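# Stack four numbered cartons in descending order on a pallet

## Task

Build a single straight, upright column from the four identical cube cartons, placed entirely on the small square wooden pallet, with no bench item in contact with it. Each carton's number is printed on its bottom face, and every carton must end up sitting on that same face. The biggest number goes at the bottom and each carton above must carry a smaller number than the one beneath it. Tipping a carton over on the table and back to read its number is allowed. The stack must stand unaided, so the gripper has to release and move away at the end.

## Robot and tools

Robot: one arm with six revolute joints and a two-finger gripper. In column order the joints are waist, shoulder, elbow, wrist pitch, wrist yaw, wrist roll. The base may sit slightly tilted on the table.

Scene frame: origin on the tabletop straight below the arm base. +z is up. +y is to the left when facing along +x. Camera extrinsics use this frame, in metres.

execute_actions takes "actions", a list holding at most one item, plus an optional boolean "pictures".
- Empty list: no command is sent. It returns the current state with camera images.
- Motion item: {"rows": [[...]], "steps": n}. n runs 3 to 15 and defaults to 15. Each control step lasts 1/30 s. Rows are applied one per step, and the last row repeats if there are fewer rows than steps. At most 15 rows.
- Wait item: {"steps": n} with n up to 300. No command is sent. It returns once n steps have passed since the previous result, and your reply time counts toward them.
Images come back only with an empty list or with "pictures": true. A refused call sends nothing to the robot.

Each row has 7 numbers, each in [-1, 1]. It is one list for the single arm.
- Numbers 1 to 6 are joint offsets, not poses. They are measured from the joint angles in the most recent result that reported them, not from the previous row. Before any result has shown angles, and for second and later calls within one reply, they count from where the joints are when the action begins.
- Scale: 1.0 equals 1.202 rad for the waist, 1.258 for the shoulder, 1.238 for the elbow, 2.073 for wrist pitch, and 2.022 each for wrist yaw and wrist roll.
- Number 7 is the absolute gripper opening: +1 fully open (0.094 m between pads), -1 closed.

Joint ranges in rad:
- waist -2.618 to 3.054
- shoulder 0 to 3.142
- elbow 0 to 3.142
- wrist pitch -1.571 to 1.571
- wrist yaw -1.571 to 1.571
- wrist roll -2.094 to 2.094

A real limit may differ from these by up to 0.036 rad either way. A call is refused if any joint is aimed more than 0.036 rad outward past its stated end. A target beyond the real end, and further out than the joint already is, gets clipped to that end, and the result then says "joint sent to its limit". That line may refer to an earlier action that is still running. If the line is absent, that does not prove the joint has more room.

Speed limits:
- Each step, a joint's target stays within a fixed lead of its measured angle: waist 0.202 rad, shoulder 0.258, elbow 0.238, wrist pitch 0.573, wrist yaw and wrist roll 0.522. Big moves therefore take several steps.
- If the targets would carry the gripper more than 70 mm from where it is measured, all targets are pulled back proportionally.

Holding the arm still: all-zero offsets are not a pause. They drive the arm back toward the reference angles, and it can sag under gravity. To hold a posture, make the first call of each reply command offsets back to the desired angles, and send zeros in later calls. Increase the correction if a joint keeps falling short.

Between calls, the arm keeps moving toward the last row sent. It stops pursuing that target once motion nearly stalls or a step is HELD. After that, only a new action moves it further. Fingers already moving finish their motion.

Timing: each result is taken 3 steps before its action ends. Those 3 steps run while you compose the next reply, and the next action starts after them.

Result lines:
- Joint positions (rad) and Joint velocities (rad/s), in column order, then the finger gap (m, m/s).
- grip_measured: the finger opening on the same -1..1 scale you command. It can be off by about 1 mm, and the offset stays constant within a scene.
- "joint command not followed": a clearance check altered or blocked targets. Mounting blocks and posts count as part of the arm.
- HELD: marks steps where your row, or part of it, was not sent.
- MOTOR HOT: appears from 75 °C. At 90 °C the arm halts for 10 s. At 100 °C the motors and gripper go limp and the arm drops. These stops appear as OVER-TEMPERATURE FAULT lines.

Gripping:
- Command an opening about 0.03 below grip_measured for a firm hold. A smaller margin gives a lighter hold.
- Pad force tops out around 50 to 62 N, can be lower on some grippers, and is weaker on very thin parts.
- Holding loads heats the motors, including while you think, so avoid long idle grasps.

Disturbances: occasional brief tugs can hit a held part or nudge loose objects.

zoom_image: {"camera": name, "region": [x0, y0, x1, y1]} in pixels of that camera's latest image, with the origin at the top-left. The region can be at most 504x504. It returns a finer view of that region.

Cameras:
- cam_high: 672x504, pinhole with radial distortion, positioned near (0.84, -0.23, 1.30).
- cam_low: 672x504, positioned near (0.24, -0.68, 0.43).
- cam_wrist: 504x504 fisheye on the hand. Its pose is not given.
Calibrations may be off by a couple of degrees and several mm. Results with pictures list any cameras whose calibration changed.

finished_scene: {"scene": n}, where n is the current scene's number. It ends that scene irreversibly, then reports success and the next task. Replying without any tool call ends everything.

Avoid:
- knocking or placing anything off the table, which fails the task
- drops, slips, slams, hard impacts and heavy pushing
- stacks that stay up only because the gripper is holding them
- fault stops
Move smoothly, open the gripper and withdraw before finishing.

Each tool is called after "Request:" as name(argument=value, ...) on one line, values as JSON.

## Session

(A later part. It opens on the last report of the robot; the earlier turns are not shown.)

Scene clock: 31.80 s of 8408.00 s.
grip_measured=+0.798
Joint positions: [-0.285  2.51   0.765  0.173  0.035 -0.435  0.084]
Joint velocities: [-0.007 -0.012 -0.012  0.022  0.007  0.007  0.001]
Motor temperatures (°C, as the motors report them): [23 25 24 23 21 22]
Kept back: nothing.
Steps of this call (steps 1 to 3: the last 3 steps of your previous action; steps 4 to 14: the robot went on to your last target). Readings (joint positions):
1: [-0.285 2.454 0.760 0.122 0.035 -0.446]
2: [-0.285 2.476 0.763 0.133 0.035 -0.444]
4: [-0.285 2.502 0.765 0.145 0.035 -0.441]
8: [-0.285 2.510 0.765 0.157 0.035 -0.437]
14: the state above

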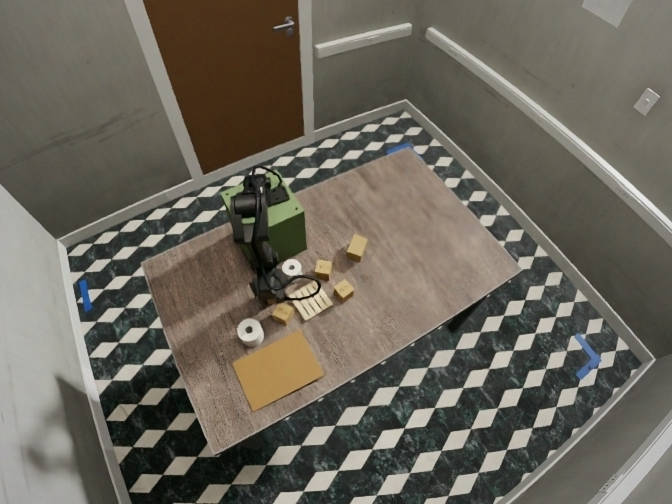

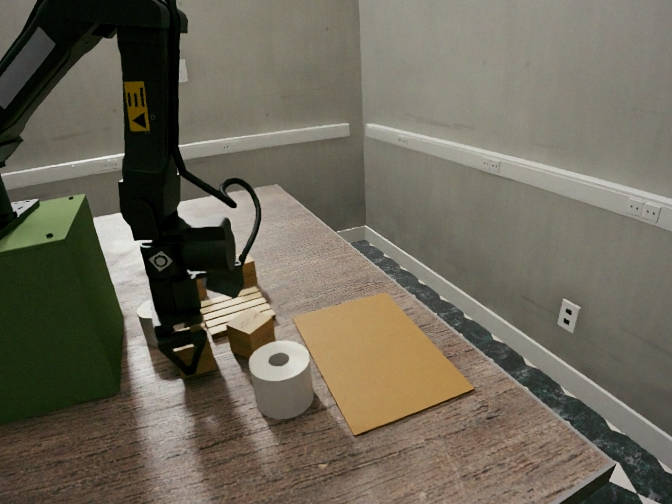

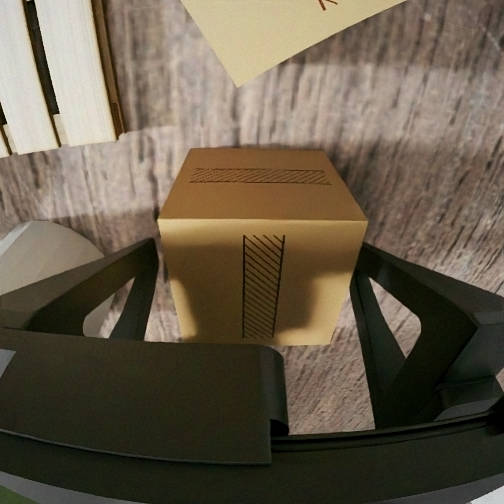

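Request:
execute_actions(actions=[{"rows": [[0,0,0.016,0.012,0,0,0.7],[0,0,0.016,0.012,0,0,0.58],[0,0,0.016,0.012,0,0,0.46],[0,0,0.016,0.012,0,0,0.35],[0,0,0.016,0.012,0,0,0.26],[0,0,0.016,0.012,0,0,0.19],[0,0,0.016,0.012,0,0,0.14],[0,0,0.016,0.012,0,0,0.11],[0,0,0.016,0.012,0,0,0.09]], "steps": 13}])

Request:
execute_actions(actions=[{"rows": [[0,-0.006,0.005,-0.004,0,0,0.09],[0,-0.022,0.005,-0.013,0,0,0.09],[0,-0.046,0.005,-0.028,0,0,0.09],[0,-0.076,0.005,-0.046,0,0,0.09],[0,-0.11,0.005,-0.067,0,0,0.09],[0,-0.147,0.005,-0.089,0,0,0.09],[0,-0.184,0.005,-0.111,0.01,0,0.09],[0,-0.218,0.005,-0.132,0.03,0,0.09],[0,-0.248,0.005,-0.15,0.07,0,0.09],[0,-0.272,0.005,-0.165,0.12,0,0.09],[0,-0.288,0.005,-0.175,0.17,0,0.09],[0,-0.294,0.005,-0.178,0.22,0,0.09],[0,-0.294,0.005,-0.178,0.27,0,0.09],[0,-0.294,0.005,-0.178,0.32,0,0.09],[0,-0.294,0.005,-0.178,0.6,0,0.09]], "steps": 15}])

Request:
execute_actions(actions=[{"steps": 20}], pictures=true)

Scene clock: 32.37 s of 8408.00 s.
grip_measured=+0.138
Joint positions: [-0.285  2.51   0.765  0.176  0.035 -0.435  0.053]
Joint velocities: [-0.002 -0.002 -0.007 -0.007  0.007 -0.022 -0.   ]
Motor temperatures (°C, as the motors report them): [23 25 24 23 21 22]
Steps of this call (steps 1 to 7: the robot went on to your last target; steps 8 to 17: the first 10 steps of this action). Readings (joint positions):
8: [-0.285 2.510 0.765 0.176 0.035 -0.435]
9: [-0.285 2.510 0.765 0.176 0.035 -0.435]
11: [-0.285 2.510 0.765 0.176 0.035 -0.435]
15: [-0.285 2.510 0.765 0.176 0.035 -0.435]
17: the state above

Scene clock: 32.87 s of 8408.00 s.
grip_measured=+0.138
Joint positions: [-0.285  2.176  0.765 -0.064  0.21  -0.435  0.053]
Joint velocities: [-0.002 -0.867  0.007 -0.418  1.897  0.007  0.   ]
Motor temperatures (°C, as the motors report them): [23 25 24 23 21 22]
Steps of this call (steps 1 to 3: the last 3 steps of your previous action; steps 4 to 15: the first 12 steps of this action, its rows measured from where the robot was after step 3). Readings (joint positions):
3: [-0.285 2.510 0.765 0.176 0.035 -0.435]
4: [-0.285 2.510 0.765 0.176 0.035 -0.435]
5: [-0.285 2.510 0.765 0.175 0.035 -0.435]
7: [-0.285 2.494 0.765 0.150 0.035 -0.435]
11: [-0.285 2.353 0.765 0.029 0.046 -0.435]
15: the state above

Scene clock: 33.53 s of 8408.00 s.
grip_measured=+0.139
Joint positions: [-0.284  2.14   0.765 -0.176  1.198 -0.436  0.054]
Joint velocities: [ 0.007  0.002  0.002 -0.022  0.081 -0.037 -0.001]
Motor temperatures (°C, as the motors report them): [23 25 24 23 21 22]
Kept back: nothing.
Steps of this call (steps 1 to 3: the last 3 steps of your previous action; steps 4 to 20: the robot went on to your last target). Readings (joint positions):
1: [-0.285 2.153 0.765 -0.077 0.279 -0.435]
2: [-0.285 2.142 0.765 -0.087 0.355 -0.435]
4: [-0.284 2.140 0.765 -0.111 0.546 -0.435]
8: [-0.284 2.140 0.765 -0.157 0.916 -0.435]
20: the state above

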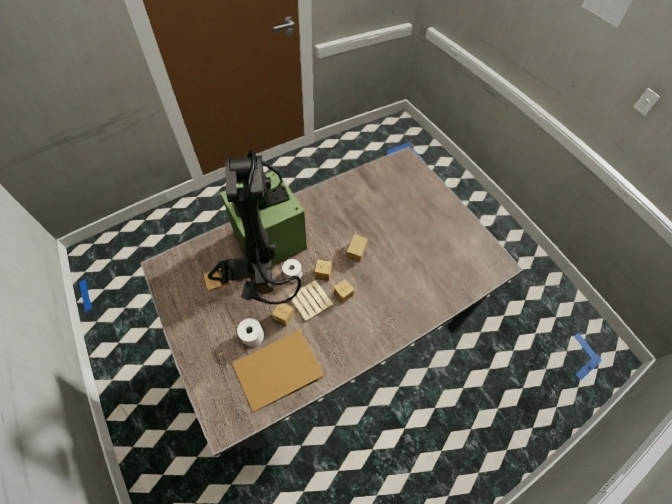

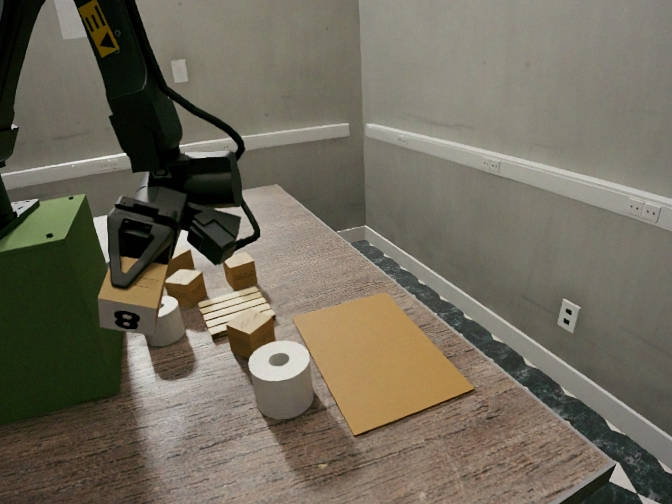

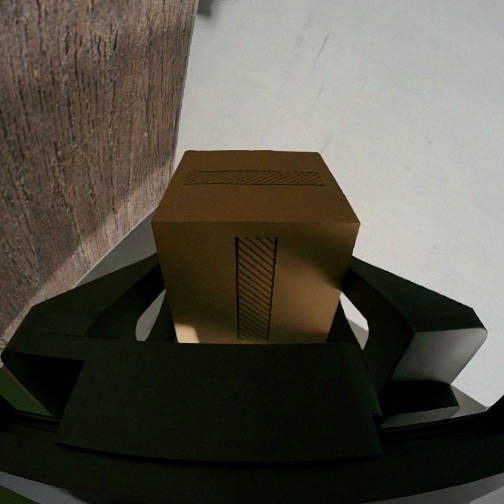

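Request:
execute_actions(actions=[{"rows": [[0.004,0.002,0.003,-0.001,-0.04,0.003,0.09],[0.016,0.007,0.012,-0.004,-0.1,0.01,0.09],[0.035,0.016,0.026,-0.008,-0.17,0.021,0.09],[0.058,0.027,0.045,-0.013,-0.25,0.035,0.09],[0.086,0.04,0.066,-0.019,-0.33,0.052,0.09],[0.117,0.054,0.089,-0.026,-0.41,0.071,0.09],[0.149,0.069,0.114,-0.033,-0.48,0.091,0.09],[0.183,0.085,0.14,-0.041,-0.53,0.111,0.09],[0.215,0.1,0.165,-0.048,-0.56,0.131,0.09],[0.246,0.114,0.188,-0.055,-0.58,0.15,0.09],[0.274,0.127,0.209,-0.061,-0.583,0.167,0.09],[0.297,0.138,0.228,-0.066,-0.583,0.181,0.09],[0.316,0.147,0.242,-0.07,-0.583,0.192,0.09],[0.328,0.152,0.251,-0.073,-0.583,0.199,0.09],[0.332,0.154,0.254,-0.074,-0.583,0.202,0.09]], "steps": 15}])

Request:
execute_actions(actions=[{"steps": 20}], pictures=true)

Scene clock: 34.40 s of 8408.00 s.
grip_measured=+0.138
Joint positions: [-0.028  2.259  0.953 -0.237  0.408 -0.248  0.053]
Joint velocities: [ 1.009  0.462  0.838 -0.212 -1.956  0.725 -0.   ]
Motor temperatures (°C, as the motors report them): [23 24 24 23 21 22]
Steps of this call (steps 1 to 14: the robot went on to your last target; steps 15 to 26: the first 12 steps of this action). Readings (joint positions):
15: [-0.284 2.140 0.765 -0.177 1.200 -0.436]
16: [-0.283 2.140 0.765 -0.177 1.164 -0.435]
18: [-0.269 2.142 0.770 -0.184 1.033 -0.420]
22: [-0.168 2.195 0.844 -0.212 0.696 -0.351]
26: the state above

Scene clock: 35.07 s of 8408.00 s.
grip_measured=+0.138
Joint positions: [ 0.121  2.319  1.064 -0.313  0.032 -0.037  0.053]
Joint velocities: [-0.007  0.002 -0.002 -0.095 -0.095 -0.022 -0.001]
Motor temperatures (°C, as the motors report them): [23 24 24 23 21 22]
Kept back: nothing.
Steps of this call (steps 1 to 3: the last 3 steps of your previous action; steps 4 to 20: the robot went on to your last target). Readings (joint positions):
1: [0.008 2.276 0.983 -0.246 0.342 -0.216]
2: [0.045 2.293 1.013 -0.255 0.279 -0.182]
4: [0.105 2.316 1.054 -0.258 0.179 -0.130]
8: [0.136 2.319 1.064 -0.278 0.075 -0.076]
20: the state above

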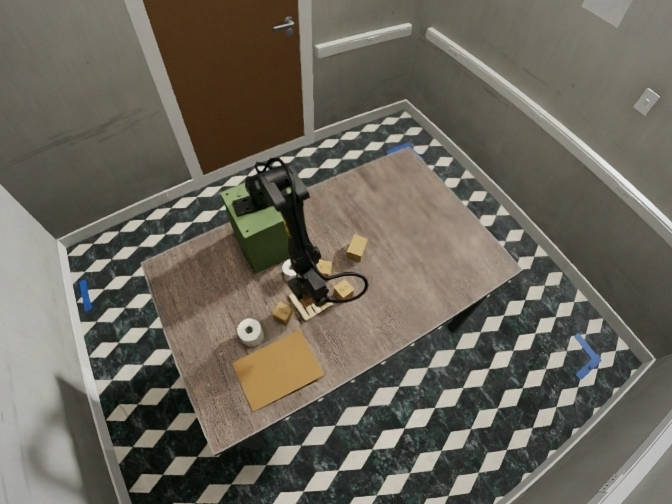

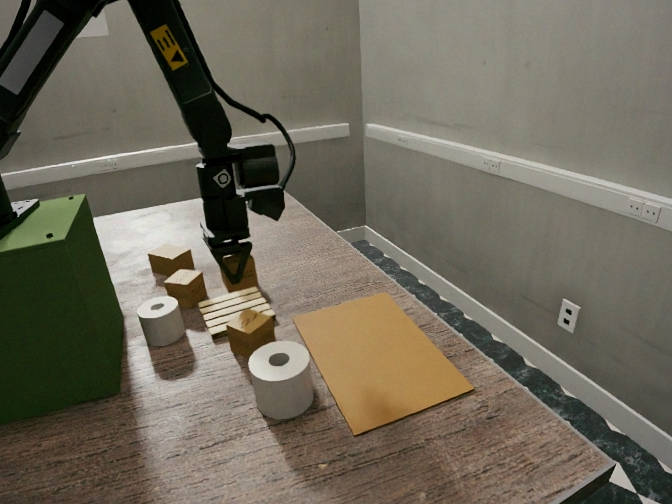

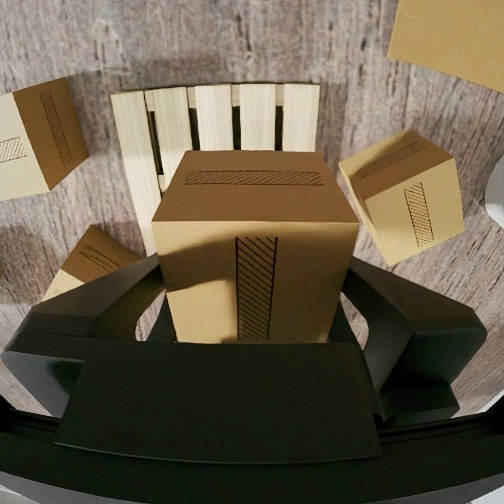

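Request:
execute_actions(actions=[{"rows": [[0.003,0.002,0.005,0.008,0,0.002,0.09],[0.008,0.009,0.005,0.014,0,0.005,0.09],[0.016,0.019,0.005,0.022,0,0.009,0.09],[0.025,0.031,0.005,0.031,0,0.013,0.09],[0.034,0.045,0.005,0.04,0,0.018,0.09],[0.042,0.06,0.005,0.05,0,0.022,0.09],[0.048,0.075,0.005,0.059,0,0.025,0.09],[0.052,0.089,0.005,0.067,0,0.027,0.09],[0.054,0.101,0.005,0.074,0,0.027,0.09],[0.054,0.111,0.005,0.079,0,0.027,0.09],[0.054,0.117,0.005,0.082,0,0.027,0.09],[0.054,0.12,0.005,0.083,0,0.027,0.09]], "steps": 15}])

Request:
execute_actions(actions=[{"steps": 14}], pictures=true)

Request:
zoom_image(camera="cam_low", region=[160, 220, 320, 360])

Scene clock: 35.77 s of 8408.00 s.
grip_measured=+0.138
Joint positions: [ 0.185  2.452  1.064 -0.2    0.03   0.001  0.053]
Joint velocities: [ 0.042  0.413 -0.007  0.139 -0.051  0.051  0.   ]
Motor temperatures (°C, as the motors report them): [23 24 24 23 21 22]
Steps of this call (steps 1 to 9: the robot went on to your last target; steps 10 to 21: the first 12 steps of this action). Readings (joint positions):
10: [0.121 2.319 1.064 -0.314 0.029 -0.035]
11: [0.121 2.319 1.064 -0.313 0.029 -0.035]
13: [0.124 2.324 1.064 -0.303 0.030 -0.030]
17: [0.159 2.377 1.064 -0.246 0.030 -0.010]
21: the state above

Scene clock: 36.23 s of 8408.00 s.
grip_measured=+0.138
Joint positions: [ 0.186  2.474  1.064 -0.166  0.03   0.01   0.053]
Joint velocities: [-0.007  0.002  0.017 -0.037  0.007 -0.007 -0.001]
Motor temperatures (°C, as the motors report them): [23 25 24 23 21 22]
Kept back: nothing.
Steps of this call (steps 1 to 3: the last 3 steps of your previous action; steps 4 to 14: the robot went on to your last target). Readings (joint positions):
1: [0.186 2.464 1.064 -0.196 0.030 0.003]
2: [0.186 2.471 1.064 -0.194 0.030 0.004]
4: [0.186 2.474 1.064 -0.191 0.030 0.006]
8: [0.186 2.474 1.064 -0.173 0.030 0.009]
14: the state above

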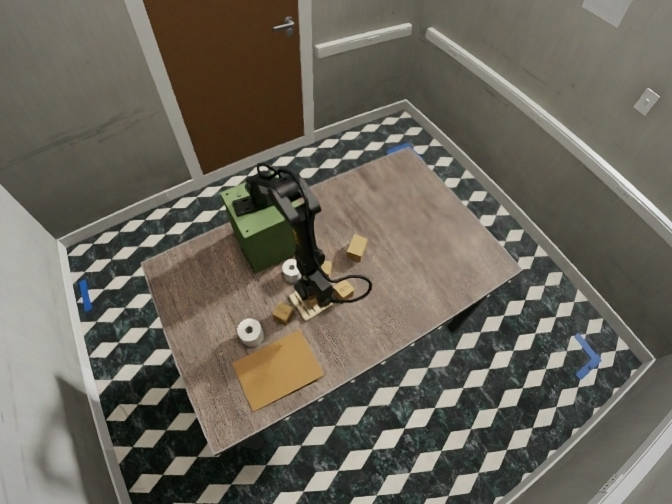

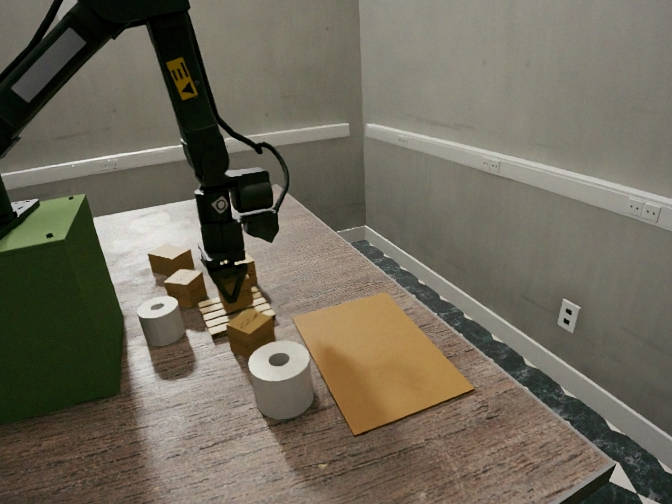

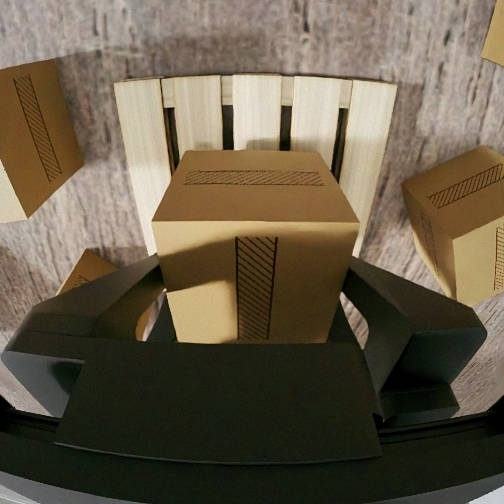

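Region (160, 220, 320, 360) of cam_low's 672x504 image, scaled by 3.150, with more detail than that image has; it fills the top 441 rows of this view, and the rest is white.

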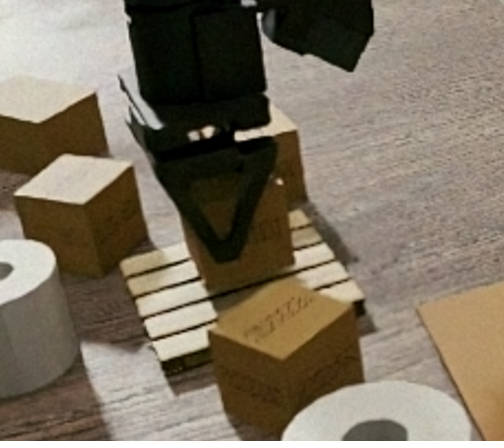

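Request:
execute_actions(actions=[{"rows": [[0,0.006,0.005,0.013,0,0,0.09],[0,0.011,0.005,0.015,0,0,0.09],[0,0.015,0.005,0.017,0,0,0.09],[0,0.019,0.005,0.019,0,0,0.09],[0,0.022,0.005,0.021,0,0,0.09],[0,0.025,0.005,0.023,0,0,0.09],[0,0.028,0.005,0.024,0,0,0.09],[0,0.03,0.005,0.025,0,0,0.09]], "steps": 15}])

Request:
execute_actions(actions=[{"steps": 8}], pictures=true)

Request:
zoom_image(camera="cam_low", region=[160, 220, 320, 360])

Scene clock: 36.87 s of 8408.00 s.
grip_measured=+0.138
Joint positions: [ 0.186  2.502  1.064 -0.143  0.03   0.01   0.053]
Joint velocities: [-0.002  0.037 -0.002 -0.022  0.007  0.051 -0.001]
Motor temperatures (°C, as the motors report them): [23 25 24 23 21 22]
Steps of this call (steps 1 to 7: the robot went on to your last target; steps 8 to 19: the first 12 steps of this action). Readings (joint positions):
8: [0.186 2.474 1.064 -0.164 0.030 0.010]
9: [0.186 2.474 1.064 -0.164 0.030 0.010]
11: [0.186 2.475 1.064 -0.160 0.030 0.010]
15: [0.186 2.489 1.064 -0.146 0.030 0.010]
19: the state above

Scene clock: 37.13 s of 8408.00 s.
grip_measured=+0.138
Joint positions: [ 0.186  2.502  1.064 -0.139  0.03   0.01   0.053]
Joint velocities: [ 0.007  0.012  0.012 -0.022  0.037  0.007  0.   ]
Motor temperatures (°C, as the motors report them): [23 25 24 23 21 22]
Kept back: nothing.
Steps of this call (steps 1 to 3: the last 3 steps of your previous action; steps 4 to 8: the robot went on to your last target). Readings (joint positions):
1: [0.186 2.502 1.064 -0.143 0.030 0.010]
2: [0.186 2.502 1.064 -0.143 0.030 0.010]
4: [0.186 2.502 1.064 -0.141 0.030 0.010]
8: the state above

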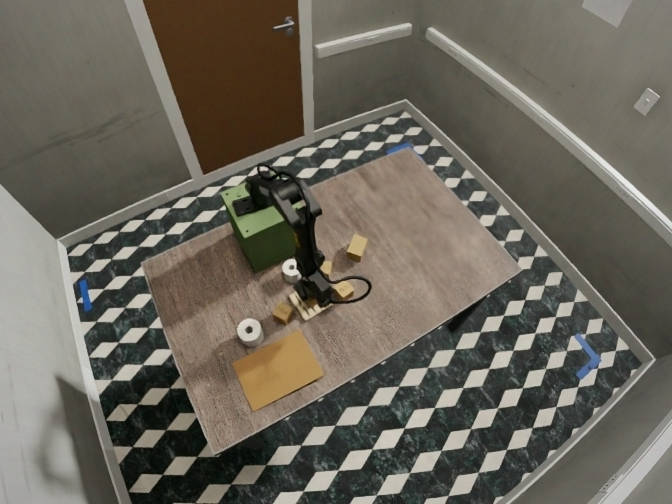

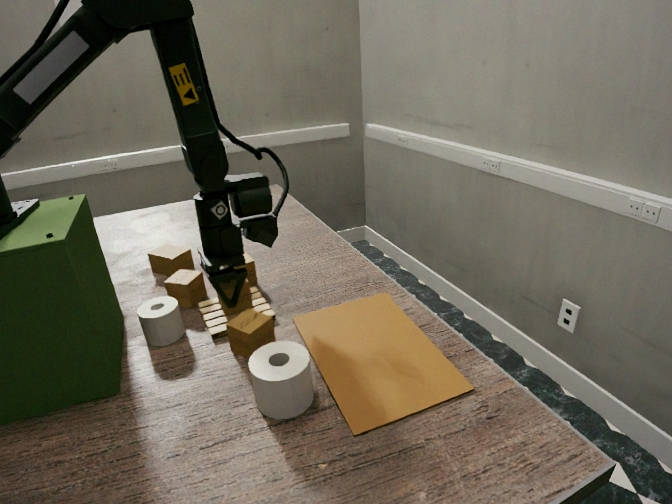

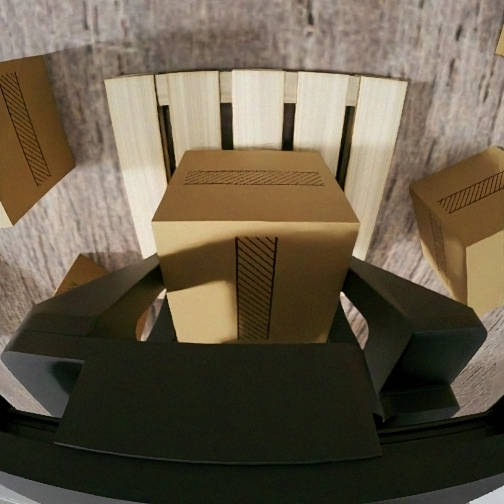

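Region (160, 220, 320, 360) of cam_low's 672x504 image, scaled by 3.150, with more detail than that image has; it fills the top 441 rows of this view, and the rest is white.

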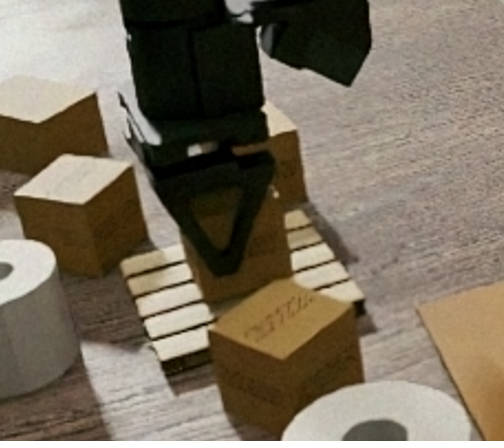

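Request:
execute_actions(actions=[{"rows": [[0,0.008,0.005,0.013,0,0,0.09],[0,0.011,0.005,0.014,0,0,0.09],[0,0.014,0.005,0.015,0,0,0.09],[0,0.017,0.005,0.016,0,0,0.09]], "steps": 15}])

Scene clock: 37.60 s of 8408.00 s.
grip_measured=+0.138
Joint positions: [ 0.186  2.502  1.064 -0.13   0.03   0.01   0.053]
Joint velocities: [ 0.002 -0.007 -0.002  0.051 -0.037  0.007  0.001]
Motor temperatures (°C, as the motors report them): [23 25 24 23 21 22]
Steps of this call (steps 1 to 2: the robot went on to your last target; steps 3 to 14: the first 12 steps of this action). Readings (joint positions):
3: [0.186 2.502 1.064 -0.138 0.030 0.010]
4: [0.186 2.502 1.064 -0.138 0.030 0.010]
6: [0.186 2.502 1.064 -0.135 0.030 0.010]
10: [0.186 2.502 1.064 -0.131 0.030 0.010]
14: the state above

Request:
execute_actions(actions=[{"rows": [[0,0.018,0.005,0.011,0,0,0.09],[0,0.02,0.005,0.011,0,0,0.09],[0,0.022,0.005,0.011,0,0,0.09],[0,0.024,0.005,0.011,0,0,0.09]], "steps": 12}])

Scene clock: 38.00 s of 8408.00 s.
grip_measured=+0.138
Joint positions: [ 0.186  2.516  1.064 -0.125  0.03   0.01   0.053]
Joint velocities: [ 0.002  0.002 -0.007 -0.022 -0.007  0.007  0.   ]
Motor temperatures (°C, as the motors report them): [23 25 24 23 21 22]
Steps of this call (steps 1 to 3: the last 3 steps of your previous action; steps 4 to 12: the first 9 steps of this action). Readings (joint positions):
4: [0.186 2.502 1.064 -0.130 0.030 0.010]
5: [0.186 2.503 1.064 -0.130 0.030 0.010]
7: [0.186 2.509 1.064 -0.127 0.030 0.010]
11: [0.186 2.516 1.064 -0.125 0.030 0.010]
12: the state above

Request:
execute_actions(actions=[{"rows": [[0,0,0.005,0.01,0,0,0.25],[0,0,0.005,0.01,0,0,0.45],[0,0,0.005,0.01,0,0,0.65],[0,0,0.005,0.005,0,0,0.8],[0,-0.005,0.005,-0.003,0,0,0.8],[0,-0.016,0.005,-0.012,0,0,0.8],[0,-0.032,0.005,-0.022,0,0,0.8],[0,-0.051,0.005,-0.034,0,0,0.8],[0,-0.072,0.005,-0.047,0,0,0.8],[0,-0.094,0.005,-0.06,0,0,0.8],[0,-0.115,0.005,-0.072,0,0,0.8],[0,-0.133,0.005,-0.083,0,0,0.8],[0,-0.147,0.005,-0.091,0,0,0.8],[0,-0.156,0.005,-0.096,0,0,0.8],[0,-0.16,0.005,-0.097,0,0,0.8]], "steps": 15}])

Request:
execute_actions(actions=[{"steps": 7}], pictures=true)

Scene clock: 38.67 s of 8408.00 s.
grip_measured=+0.798
Joint positions: [ 0.186  2.433  1.064 -0.218  0.03   0.01   0.084]
Joint velocities: [-0.002 -0.813 -0.012 -0.535  0.022 -0.007  0.   ]
Motor temperatures (°C, as the motors report them): [23 25 24 23 21 22]
Steps of this call (steps 1 to 3: the last 3 steps of your previous action; steps 4 to 8: the robot went on to your last target; steps 9 to 20: the first 12 steps of this action). Readings (joint positions):
9: [0.186 2.516 1.064 -0.125 0.030 0.010]
10: [0.186 2.516 1.064 -0.124 0.030 0.010]
12: [0.186 2.516 1.064 -0.124 0.030 0.010]
16: [0.186 2.509 1.064 -0.141 0.030 0.010]
20: the state above

Scene clock: 38.90 s of 8408.00 s.
grip_measured=+0.798
Joint positions: [ 0.186  2.317  1.064 -0.272  0.03   0.01   0.084]
Joint velocities: [ 0.007 -0.012 -0.012 -0.125 -0.051 -0.022 -0.002]
Motor temperatures (°C, as the motors report them): [23 25 24 23 21 22]
Kept back: nothing.
Steps of this call (steps 1 to 3: the last 3 steps of your previous action; steps 4 to 7: the robot went on to your last target). Readings (joint positions):
1: [0.186 2.405 1.064 -0.235 0.030 0.010]
2: [0.186 2.377 1.064 -0.249 0.030 0.010]
4: [0.186 2.335 1.064 -0.263 0.030 0.010]
7: the state above

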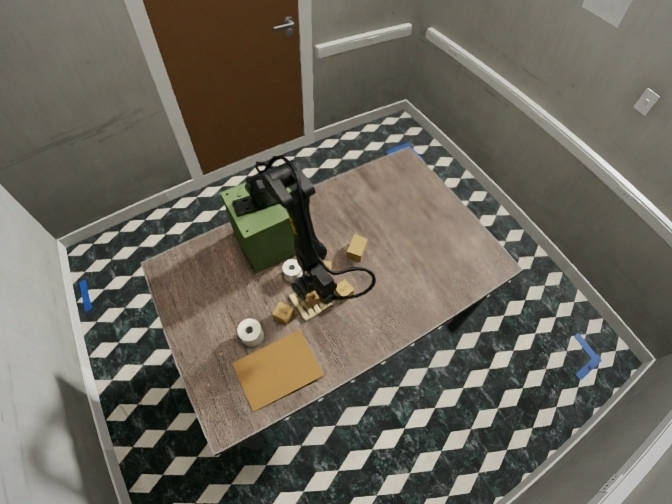

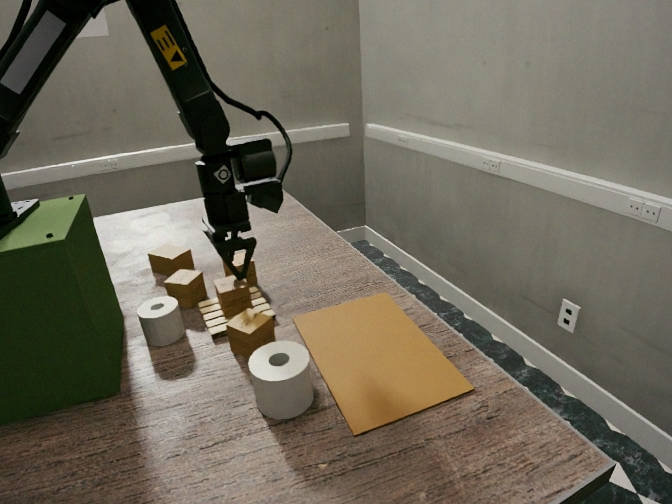

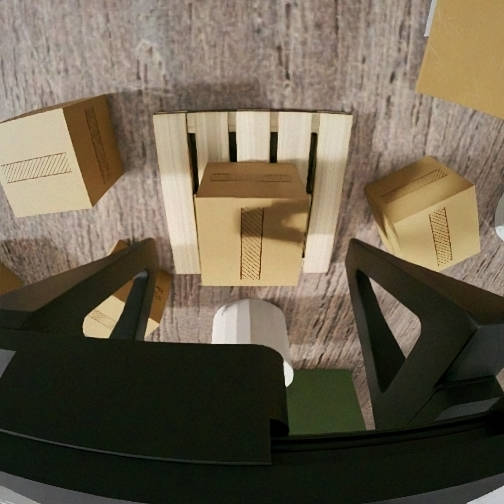

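Request:
execute_actions(actions=[{"rows": [[0.003,0.002,0.004,-0.025,0,-0.03,0.8],[0.011,0.006,0.014,-0.03,0,-0.08,0.8],[0.024,0.014,0.031,-0.036,0,-0.14,0.8],[0.04,0.023,0.052,-0.043,0,-0.21,0.8],[0.059,0.034,0.077,-0.052,0,-0.28,0.8],[0.08,0.046,0.105,-0.061,0,-0.35,0.8],[0.102,0.059,0.134,-0.071,0,-0.42,0.8],[0.124,0.071,0.164,-0.081,0,-0.49,0.8],[0.146,0.084,0.193,-0.091,0,-0.55,0.8],[0.167,0.096,0.221,-0.101,0,-0.6,0.8],[0.186,0.107,0.246,-0.109,0,-0.64,0.8],[0.202,0.116,0.267,-0.116,0,-0.665,0.8],[0.215,0.124,0.284,-0.122,0,-0.679,0.8],[0.223,0.128,0.294,-0.126,0,-0.679,0.8],[0.226,0.13,0.298,-0.127,0,-0.679,0.8]], "steps": 15}])

Request:
execute_actions(actions=[{"steps": 16}])

Scene clock: 39.50 s of 8408.00 s.
grip_measured=+0.798
Joint positions: [ 0.382  2.432  1.327 -0.429  0.036 -0.902  0.084]
Joint velocities: [ 0.803  0.344  0.926 -0.271  0.066 -2.791 -0.   ]
Motor temperatures (°C, as the motors report them): [23 25 24 23 21 22]
Steps of this call (steps 1 to 6: the robot went on to your last target; steps 7 to 18: the first 12 steps of this action). Readings (joint positions):
7: [0.186 2.317 1.064 -0.304 0.030 0.001]
8: [0.186 2.317 1.064 -0.306 0.030 -0.025]
10: [0.193 2.320 1.074 -0.324 0.031 -0.132]
14: [0.265 2.371 1.181 -0.382 0.035 -0.501]
18: the state above

Scene clock: 40.03 s of 8408.00 s.
grip_measured=+0.798
Joint positions: [ 0.463  2.469  1.415 -0.51   0.033 -1.344  0.084]
Joint velocities: [ 0.012 -0.002 -0.002 -0.037  0.037 -0.022 -0.002]
Motor temperatures (°C, as the motors report them): [23 25 24 23 21 22]
Kept back: nothing.
Steps of this call (steps 1 to 3: the last 3 steps of your previous action; steps 4 to 16: the robot went on to your last target). Readings (joint positions):
1: [0.408 2.443 1.357 -0.438 0.036 -0.992]
2: [0.432 2.451 1.382 -0.446 0.036 -1.065]
4: [0.465 2.459 1.409 -0.457 0.034 -1.171]
8: [0.473 2.460 1.415 -0.484 0.033 -1.281]
16: the state above

Request:
execute_actions(actions=[{"rows": [[-0.004,0.002,0.005,0.006,0,-0.009,0.8],[-0.004,0.008,0.005,0.013,0,-0.009,0.8],[-0.004,0.018,0.005,0.022,0,-0.009,0.8],[-0.004,0.031,0.005,0.032,0,-0.009,0.8],[-0.004,0.046,0.005,0.043,0,-0.009,0.8],[-0.004,0.062,0.005,0.054,0,-0.009,0.8],[-0.004,0.078,0.005,0.064,0,-0.009,0.8],[-0.004,0.094,0.005,0.073,0,-0.009,0.8],[-0.004,0.108,0.005,0.081,0,-0.009,0.8],[-0.004,0.12,0.005,0.087,0,-0.009,0.8],[-0.004,0.13,0.005,0.091,0,-0.009,0.8],[-0.004,0.137,0.005,0.093,0,-0.009,0.8],[-0.004,0.142,0.005,0.094,0,-0.009,0.8],[-0.004,0.145,0.005,0.094,0,-0.009,0.8],[-0.004,0.146,0.005,0.094,0,-0.009,0.8]], "steps": 15}])

Request:
execute_actions(actions=[{"steps": 13}], pictures=true)

Scene clock: 40.67 s of 8408.00 s.
grip_measured=+0.798
Joint positions: [ 0.463  2.608  1.415 -0.372  0.033 -1.355  0.084]
Joint velocities: [-0.012  0.589  0.012  0.256 -0.007 -0.022 -0.001]
Motor temperatures (°C, as the motors report them): [23 25 24 23 21 22]
Steps of this call (steps 1 to 7: the robot went on to your last target; steps 8 to 19: the first 12 steps of this action). Readings (joint positions):
8: [0.463 2.469 1.415 -0.511 0.033 -1.354]
9: [0.463 2.469 1.415 -0.510 0.033 -1.354]
11: [0.463 2.472 1.415 -0.498 0.033 -1.355]
15: [0.463 2.520 1.415 -0.431 0.033 -1.355]
19: the state above

Scene clock: 41.10 s of 8408.00 s.
grip_measured=+0.798
Joint positions: [ 0.463  2.66   1.415 -0.333  0.034 -1.355  0.084]
Joint velocities: [ 0.002  0.002 -0.002  0.095  0.051  0.007 -0.   ]
Motor temperatures (°C, as the motors report them): [23 25 24 23 21 22]
Kept back: nothing.
Steps of this call (steps 1 to 3: the last 3 steps of your previous action; steps 4 to 13: the robot went on to your last target). Readings (joint positions):
1: [0.463 2.626 1.415 -0.365 0.033 -1.355]
2: [0.463 2.641 1.415 -0.361 0.034 -1.355]
4: [0.463 2.658 1.415 -0.358 0.034 -1.355]
8: [0.463 2.660 1.415 -0.343 0.034 -1.355]
13: the state above

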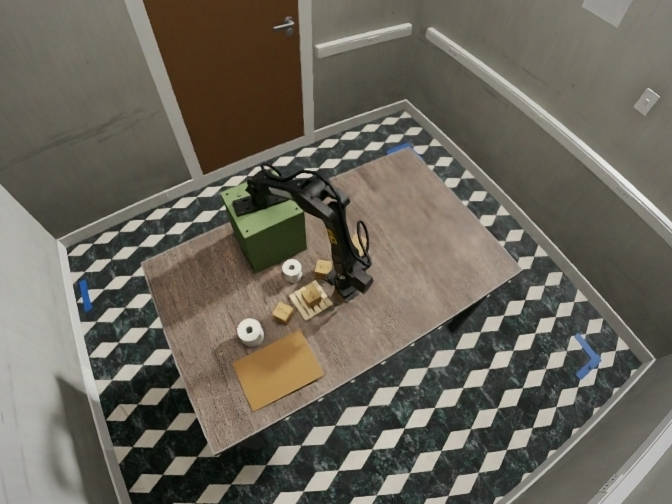

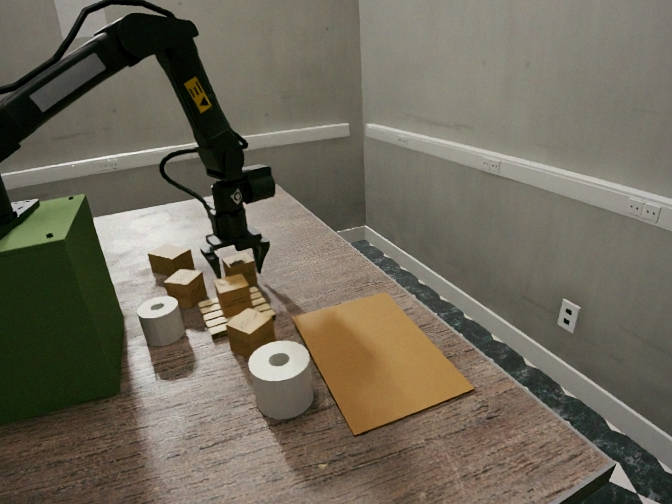

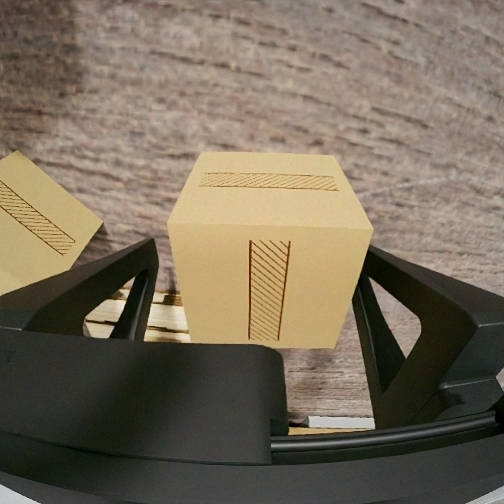

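Request:
execute_actions(actions=[{"rows": [[0,0,0.005,0.01,0,0,0.7],[0,0,0.005,0.01,0,0,0.58],[0,0,0.005,0.01,0,0,0.46],[0,0,0.005,0.01,0,0,0.35],[0,0,0.005,0.01,0,0,0.26],[0,0,0.005,0.01,0,0,0.19],[0,0,0.005,0.01,0,0,0.14],[0,0,0.005,0.01,0,0,0.11],[0,0,0.005,0.01,0,0,0.09]], "steps": 13}])

Request:
execute_actions(actions=[{"rows": [[0,-0.003,0.005,-0.002,0,0,0.09],[0,-0.01,0.005,-0.006,0,0,0.09],[0,-0.022,0.005,-0.014,0,0,0.09],[0,-0.038,0.005,-0.023,0,0,0.09],[0,-0.056,0.005,-0.034,0,0,0.09],[0,-0.076,0.005,-0.046,0,0,0.09],[0,-0.097,0.005,-0.059,0,0,0.09],[0,-0.118,0.005,-0.072,0,0,0.09],[0,-0.139,0.005,-0.085,0,0,0.09],[0,-0.159,0.005,-0.097,0,0,0.09],[0,-0.177,0.005,-0.108,0,0,0.09],[0,-0.193,0.005,-0.117,0,0,0.09],[0,-0.205,0.005,-0.124,0,0,0.09],[0,-0.212,0.005,-0.129,0,0,0.09],[0,-0.215,0.005,-0.13,0,0,0.09]], "steps": 15}])

Request:
execute_actions(actions=[{"steps": 8}])

Scene clock: 41.70 s of 8408.00 s.
grip_measured=+0.137
Joint positions: [ 0.463  2.66   1.415 -0.326  0.035 -1.355  0.053]
Joint velocities: [-0.002  0.007 -0.002 -0.081  0.022  0.007 -0.002]
Motor temperatures (°C, as the motors report them): [23 25 24 23 21 22]
Steps of this call (steps 1 to 8: the robot went on to your last target; steps 9 to 18: the first 10 steps of this action). Readings (joint positions):
9: [0.463 2.660 1.415 -0.330 0.034 -1.355]
10: [0.463 2.660 1.415 -0.330 0.034 -1.355]
12: [0.463 2.660 1.415 -0.329 0.034 -1.355]
16: [0.463 2.660 1.415 -0.326 0.035 -1.355]
18: the state above

Scene clock: 42.20 s of 8408.00 s.
grip_measured=+0.137
Joint positions: [ 0.463  2.493  1.415 -0.469  0.036 -1.355  0.053]
Joint velocities: [-0.007 -0.916  0.007 -0.505  0.037  0.037  0.001]
Motor temperatures (°C, as the motors report them): [23 25 24 23 21 22]
Steps of this call (steps 1 to 3: the last 3 steps of your previous action; steps 4 to 15: the first 12 steps of this action, its rows measured from where the robot was after step 3). Readings (joint positions):
3: [0.463 2.660 1.415 -0.326 0.035 -1.355]
4: [0.463 2.660 1.415 -0.326 0.035 -1.355]
5: [0.463 2.660 1.415 -0.326 0.035 -1.355]
7: [0.463 2.658 1.415 -0.329 0.035 -1.355]
11: [0.463 2.609 1.415 -0.390 0.036 -1.355]
15: the state above

Scene clock: 42.47 s of 8408.00 s.
grip_measured=+0.137
Joint positions: [ 0.463  2.387  1.415 -0.54   0.036 -1.355  0.053]
Joint velocities: [ 0.002  0.027 -0.017 -0.359  0.022 -0.022  0.   ]
Motor temperatures (°C, as the motors report them): [23 25 24 23 21 22]
Kept back: nothing.
Steps of this call (steps 1 to 3: the last 3 steps of your previous action; steps 4 to 8: the robot went on to your last target). Readings (joint positions):
1: [0.463 2.462 1.415 -0.484 0.036 -1.355]
2: [0.463 2.435 1.415 -0.497 0.036 -1.355]
4: [0.463 2.398 1.415 -0.515 0.036 -1.355]
8: the state above

Request:
execute_actions(actions=[{"rows": [[-0.003,-0.002,-0.004,-0.018,0,0.03,0.09],[-0.011,-0.007,-0.016,-0.014,0,0.08,0.09],[-0.024,-0.015,-0.034,-0.008,0,0.14,0.09],[-0.04,-0.026,-0.058,0.001,0,0.21,0.09],[-0.059,-0.038,-0.086,0.011,0,0.28,0.09],[-0.08,-0.051,-0.116,0.022,0,0.35,0.09],[-0.102,-0.066,-0.149,0.033,0,0.42,0.09],[-0.124,-0.08,-0.181,0.045,0,0.49,0.09],[-0.146,-0.095,-0.214,0.057,0,0.55,0.09],[-0.167,-0.108,-0.244,0.068,0,0.6,0.09],[-0.186,-0.12,-0.272,0.078,0,0.64,0.09],[-0.202,-0.131,-0.296,0.086,0,0.665,0.09],[-0.215,-0.139,-0.314,0.092,0,0.679,0.09],[-0.223,-0.144,-0.326,0.096,0,0.679,0.09],[-0.226,-0.146,-0.33,0.098,0,0.679,0.09]], "steps": 15}])

Request:
execute_actions(actions=[{"steps": 20}], pictures=true)

Request:
zoom_image(camera="cam_low", region=[150, 190, 330, 350])

Scene clock: 43.00 s of 8408.00 s.
grip_measured=+0.136
Joint positions: [ 0.258  2.278  1.114 -0.444  0.037 -0.442  0.053]
Joint velocities: [-0.891 -0.418 -1.018  0.33   0.037  2.806 -0.   ]
Motor temperatures (°C, as the motors report them): [23 25 24 23 21 22]
Steps of this call (steps 1 to 4: the robot went on to your last target; steps 5 to 16: the first 12 steps of this action). Readings (joint positions):
5: [0.463 2.387 1.415 -0.563 0.036 -1.347]
6: [0.463 2.387 1.415 -0.563 0.036 -1.321]
8: [0.456 2.384 1.399 -0.551 0.036 -1.213]
12: [0.388 2.341 1.274 -0.498 0.035 -0.843]
16: the state above

Scene clock: 43.67 s of 8408.00 s.
grip_measured=+0.136
Joint positions: [ 0.184  2.238  1.013 -0.361  0.044  0.005  0.053]
Joint velocities: [-0.007 -0.017  0.002 -0.022  0.007  0.007 -0.001]
Motor temperatures (°C, as the motors report them): [23 25 24 23 21 22]
Kept back: nothing.
Steps of this call (steps 1 to 3: the last 3 steps of your previous action; steps 4 to 20: the robot went on to your last target). Readings (joint positions):
1: [0.229 2.264 1.082 -0.432 0.039 -0.352]
2: [0.205 2.253 1.054 -0.423 0.041 -0.278]
4: [0.179 2.240 1.022 -0.413 0.045 -0.172]
8: [0.182 2.238 1.013 -0.391 0.045 -0.064]
20: the state above

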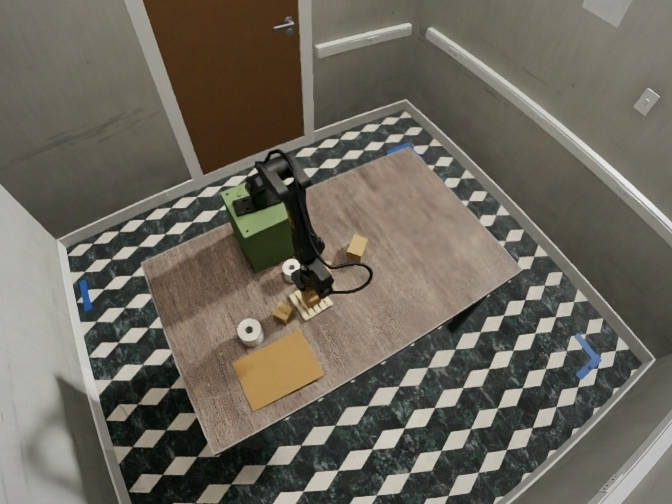

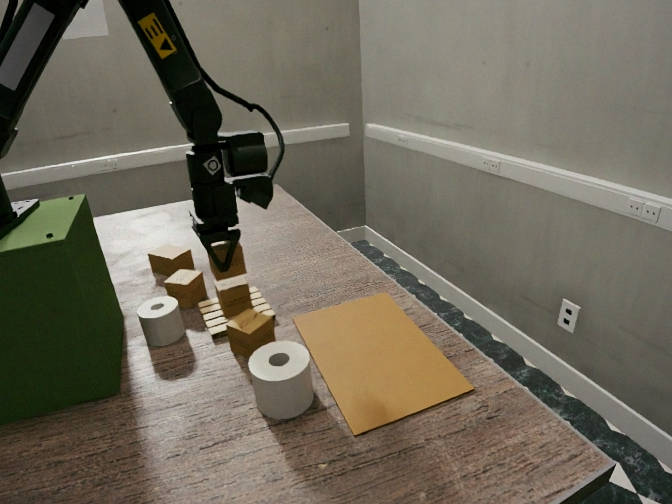

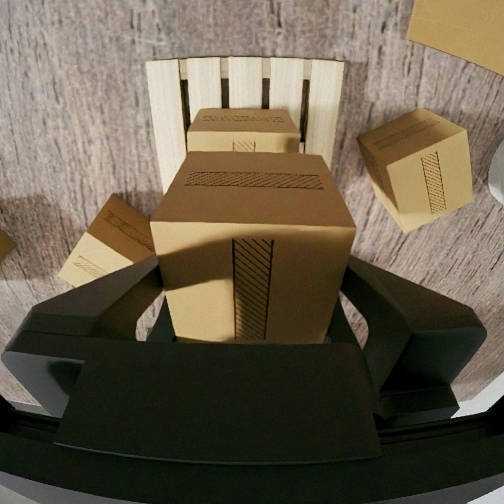

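Region (150, 190, 330, 350) of cam_low's 672x504 image, scaled by 2.800, with more detail than that image has.

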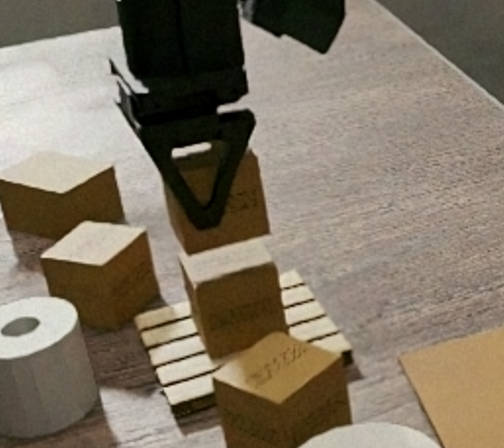

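Request:
execute_actions(actions=[{"rows": [[0,0.002,0.005,0.014,-0.006,0.003,0.09],[0,0.006,0.005,0.02,-0.012,0.003,0.09],[0,0.012,0.005,0.026,-0.018,0.003,0.09],[0,0.019,0.005,0.032,-0.018,0.003,0.09],[0,0.027,0.005,0.038,-0.018,0.003,0.09],[0,0.035,0.005,0.043,-0.018,0.003,0.09],[0,0.043,0.005,0.048,-0.018,0.003,0.09],[0,0.05,0.005,0.052,-0.018,0.003,0.09],[0,0.056,0.005,0.055,-0.018,0.003,0.09],[0,0.061,0.005,0.057,-0.018,0.003,0.09],[0,0.065,0.005,0.058,-0.018,0.003,0.09],[0,0.068,0.005,0.058,-0.018,0.003,0.09],[0,0.07,0.005,0.058,-0.018,0.003,0.09],[0,0.0715,0.005,0.058,-0.018,0.003,0.09]], "steps": 15}])

Request:
execute_actions(actions=[{"steps": 12}], pictures=true)

Request:
zoom_image(camera="cam_low", region=[150, 190, 330, 350])

Scene clock: 44.43 s of 8408.00 s.
grip_measured=+0.136
Joint positions: [ 0.184  2.306  1.013 -0.283  0.019  0.01   0.053]
Joint velocities: [-0.012  0.217 -0.002  0.066 -0.198  0.007 -0.001]
Motor temperatures (°C, as the motors report them): [23 25 24 23 21 22]
Steps of this call (steps 1 to 11: the robot went on to your last target; steps 12 to 23: the first 12 steps of this action). Readings (joint positions):
12: [0.184 2.238 1.013 -0.360 0.043 0.010]
13: [0.184 2.238 1.013 -0.358 0.041 0.010]
15: [0.184 2.239 1.013 -0.349 0.032 0.010]
19: [0.184 2.266 1.013 -0.308 0.022 0.010]
23: the state above

Scene clock: 44.83 s of 8408.00 s.
grip_measured=+0.136
Joint positions: [ 0.184  2.316  1.013 -0.275  0.011  0.01   0.053]
Joint velocities: [-0.007  0.017  0.002  0.037 -0.095  0.007 -0.   ]
Motor temperatures (°C, as the motors report them): [23 25 24 23 21 22]
Kept back: nothing.
Steps of this call (steps 1 to 3: the last 3 steps of your previous action; steps 4 to 12: the robot went on to your last target). Readings (joint positions):
1: [0.184 2.312 1.013 -0.280 0.018 0.010]
2: [0.184 2.316 1.013 -0.279 0.014 0.010]
4: [0.184 2.316 1.013 -0.276 0.012 0.010]
8: [0.184 2.316 1.013 -0.275 0.011 0.010]
12: the state above

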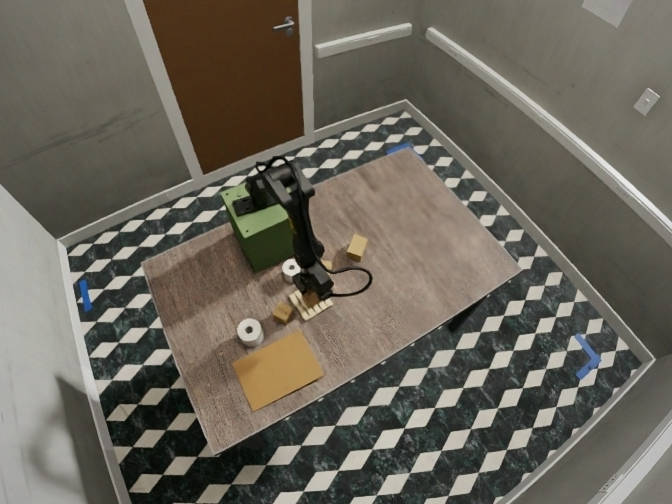

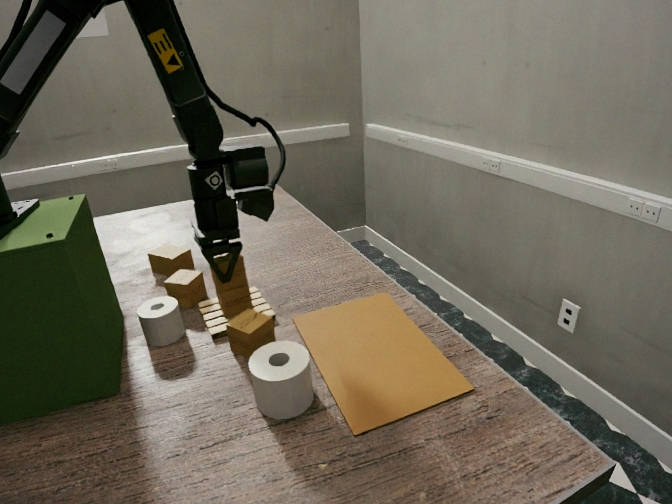

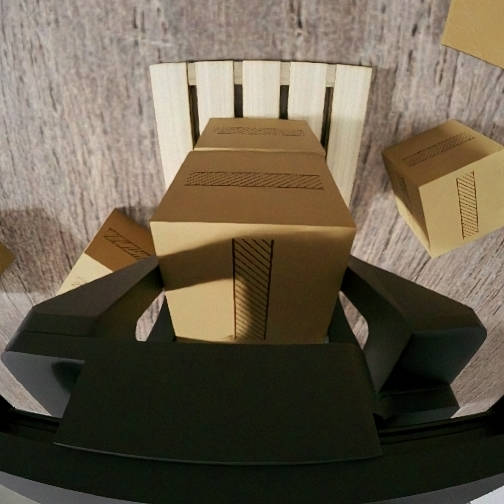

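Region (150, 190, 330, 350) of cam_low's 672x504 image, scaled by 2.800, with more detail than that image has.

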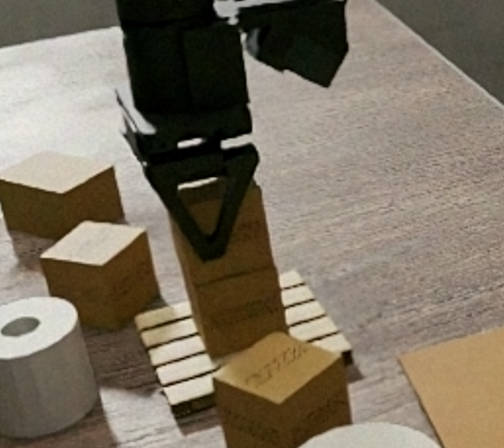

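Request:
execute_actions(actions=[{"rows": [[0,0,0.005,0.005,0,0,0.25],[0,0,0.005,0.005,0,0,0.4],[0,0,0.005,0.005,0,0,0.5],[0,0,0.005,0.003,0,0,0.5],[0,-0.005,0.005,-0.003,0,0,0.5],[0,-0.016,0.005,-0.012,0,0,0.5],[0,-0.032,0.005,-0.022,0,0,0.5],[0,-0.051,0.005,-0.034,0,0,0.5],[0,-0.072,0.005,-0.047,0,0,0.5],[0,-0.094,0.005,-0.06,0,0,0.5],[0,-0.115,0.005,-0.072,0,0,0.5],[0,-0.133,0.005,-0.083,0,0,0.5],[0,-0.147,0.005,-0.091,0,0,0.5],[0,-0.156,0.005,-0.096,0,0,0.5],[0,-0.16,0.005,-0.097,0,0,0.5]], "steps": 15}])

Request:
execute_actions(actions=[{"steps": 8}])

Scene clock: 45.53 s of 8408.00 s.
grip_measured=+0.498
Joint positions: [ 0.184  2.232  1.013 -0.364  0.011  0.01   0.07 ]
Joint velocities: [-0.012 -0.823  0.002 -0.593  0.037  0.022 -0.   ]
Motor temperatures (°C, as the motors report them): [23 25 24 23 21 22]
Steps of this call (steps 1 to 9: the robot went on to your last target; steps 10 to 21: the first 12 steps of this action). Readings (joint positions):
10: [0.184 2.316 1.013 -0.275 0.011 0.010]
11: [0.184 2.316 1.013 -0.275 0.011 0.010]
13: [0.184 2.316 1.013 -0.275 0.011 0.010]
17: [0.184 2.309 1.013 -0.290 0.011 0.010]
21: the state above

Scene clock: 45.80 s of 8408.00 s.
grip_measured=+0.498
Joint positions: [ 0.184  2.12   1.013 -0.434  0.011  0.01   0.07 ]
Joint velocities: [-0.007 -0.012  0.022 -0.256  0.066 -0.051 -0.001]
Motor temperatures (°C, as the motors report them): [23 25 24 23 21 22]
Kept back: nothing.
Steps of this call (steps 1 to 3: the last 3 steps of your previous action; steps 4 to 8: the robot went on to your last target). Readings (joint positions):
1: [0.184 2.203 1.013 -0.381 0.011 0.010]
2: [0.184 2.176 1.013 -0.395 0.011 0.010]
4: [0.184 2.134 1.013 -0.413 0.011 0.010]
8: the state above

Request:
execute_actions(actions=[{"rows": [[0.004,-0.001,-0.002,-0.012,0.011,-0.003,0.5],[0.014,-0.004,-0.007,-0.01,0.011,-0.011,0.5],[0.031,-0.009,-0.016,-0.007,0.011,-0.023,0.5],[0.052,-0.015,-0.027,-0.003,0.011,-0.039,0.5],[0.077,-0.023,-0.04,0.002,0.011,-0.057,0.5],[0.104,-0.031,-0.054,0.007,0.011,-0.077,0.5],[0.133,-0.039,-0.069,0.012,0.011,-0.099,0.5],[0.163,-0.048,-0.084,0.017,0.011,-0.121,0.5],[0.192,-0.056,-0.099,0.022,0.011,-0.143,0.5],[0.219,-0.064,-0.113,0.027,0.011,-0.163,0.5],[0.244,-0.072,-0.126,0.032,0.011,-0.181,0.5],[0.265,-0.078,-0.137,0.036,0.011,-0.197,0.5],[0.282,-0.083,-0.146,0.039,0.011,-0.209,0.5],[0.292,-0.086,-0.151,0.04,0.011,-0.217,0.5],[0.296,-0.087,-0.153,0.041,0.011,-0.22,0.5]], "steps": 15}])

Request:
execute_actions(actions=[{"steps": 14}])

Scene clock: 46.43 s of 8408.00 s.
grip_measured=+0.498
Joint positions: [ 0.457  2.064  0.885 -0.406  0.033 -0.24   0.07 ]
Joint velocities: [ 1.004 -0.291 -0.466  0.154 -0.066 -1.048  0.001]
Motor temperatures (°C, as the motors report them): [23 25 24 23 21 22]
Steps of this call (steps 1 to 7: the robot went on to your last target; steps 8 to 19: the first 12 steps of this action). Readings (joint positions):
8: [0.184 2.120 1.013 -0.457 0.013 0.010]
9: [0.185 2.120 1.013 -0.457 0.016 0.007]
11: [0.197 2.120 1.011 -0.455 0.024 -0.010]
15: [0.300 2.102 0.960 -0.429 0.033 -0.102]
19: the state above

Scene clock: 46.90 s of 8408.00 s.
grip_measured=+0.498
Joint positions: [ 0.546  2.037  0.837 -0.374  0.03  -0.42   0.07 ]
Joint velocities: [-0.002  0.002 -0.012  0.081 -0.037 -0.125 -0.001]
Motor temperatures (°C, as the motors report them): [23 25 24 23 21 22]
Kept back: nothing.
Steps of this call (steps 1 to 3: the last 3 steps of your previous action; steps 4 to 14: the robot went on to your last target). Readings (joint positions):
1: [0.489 2.055 0.870 -0.401 0.032 -0.273]
2: [0.515 2.048 0.857 -0.397 0.032 -0.303]
4: [0.543 2.039 0.842 -0.394 0.030 -0.349]
8: [0.546 2.037 0.837 -0.385 0.030 -0.397]
14: the state above


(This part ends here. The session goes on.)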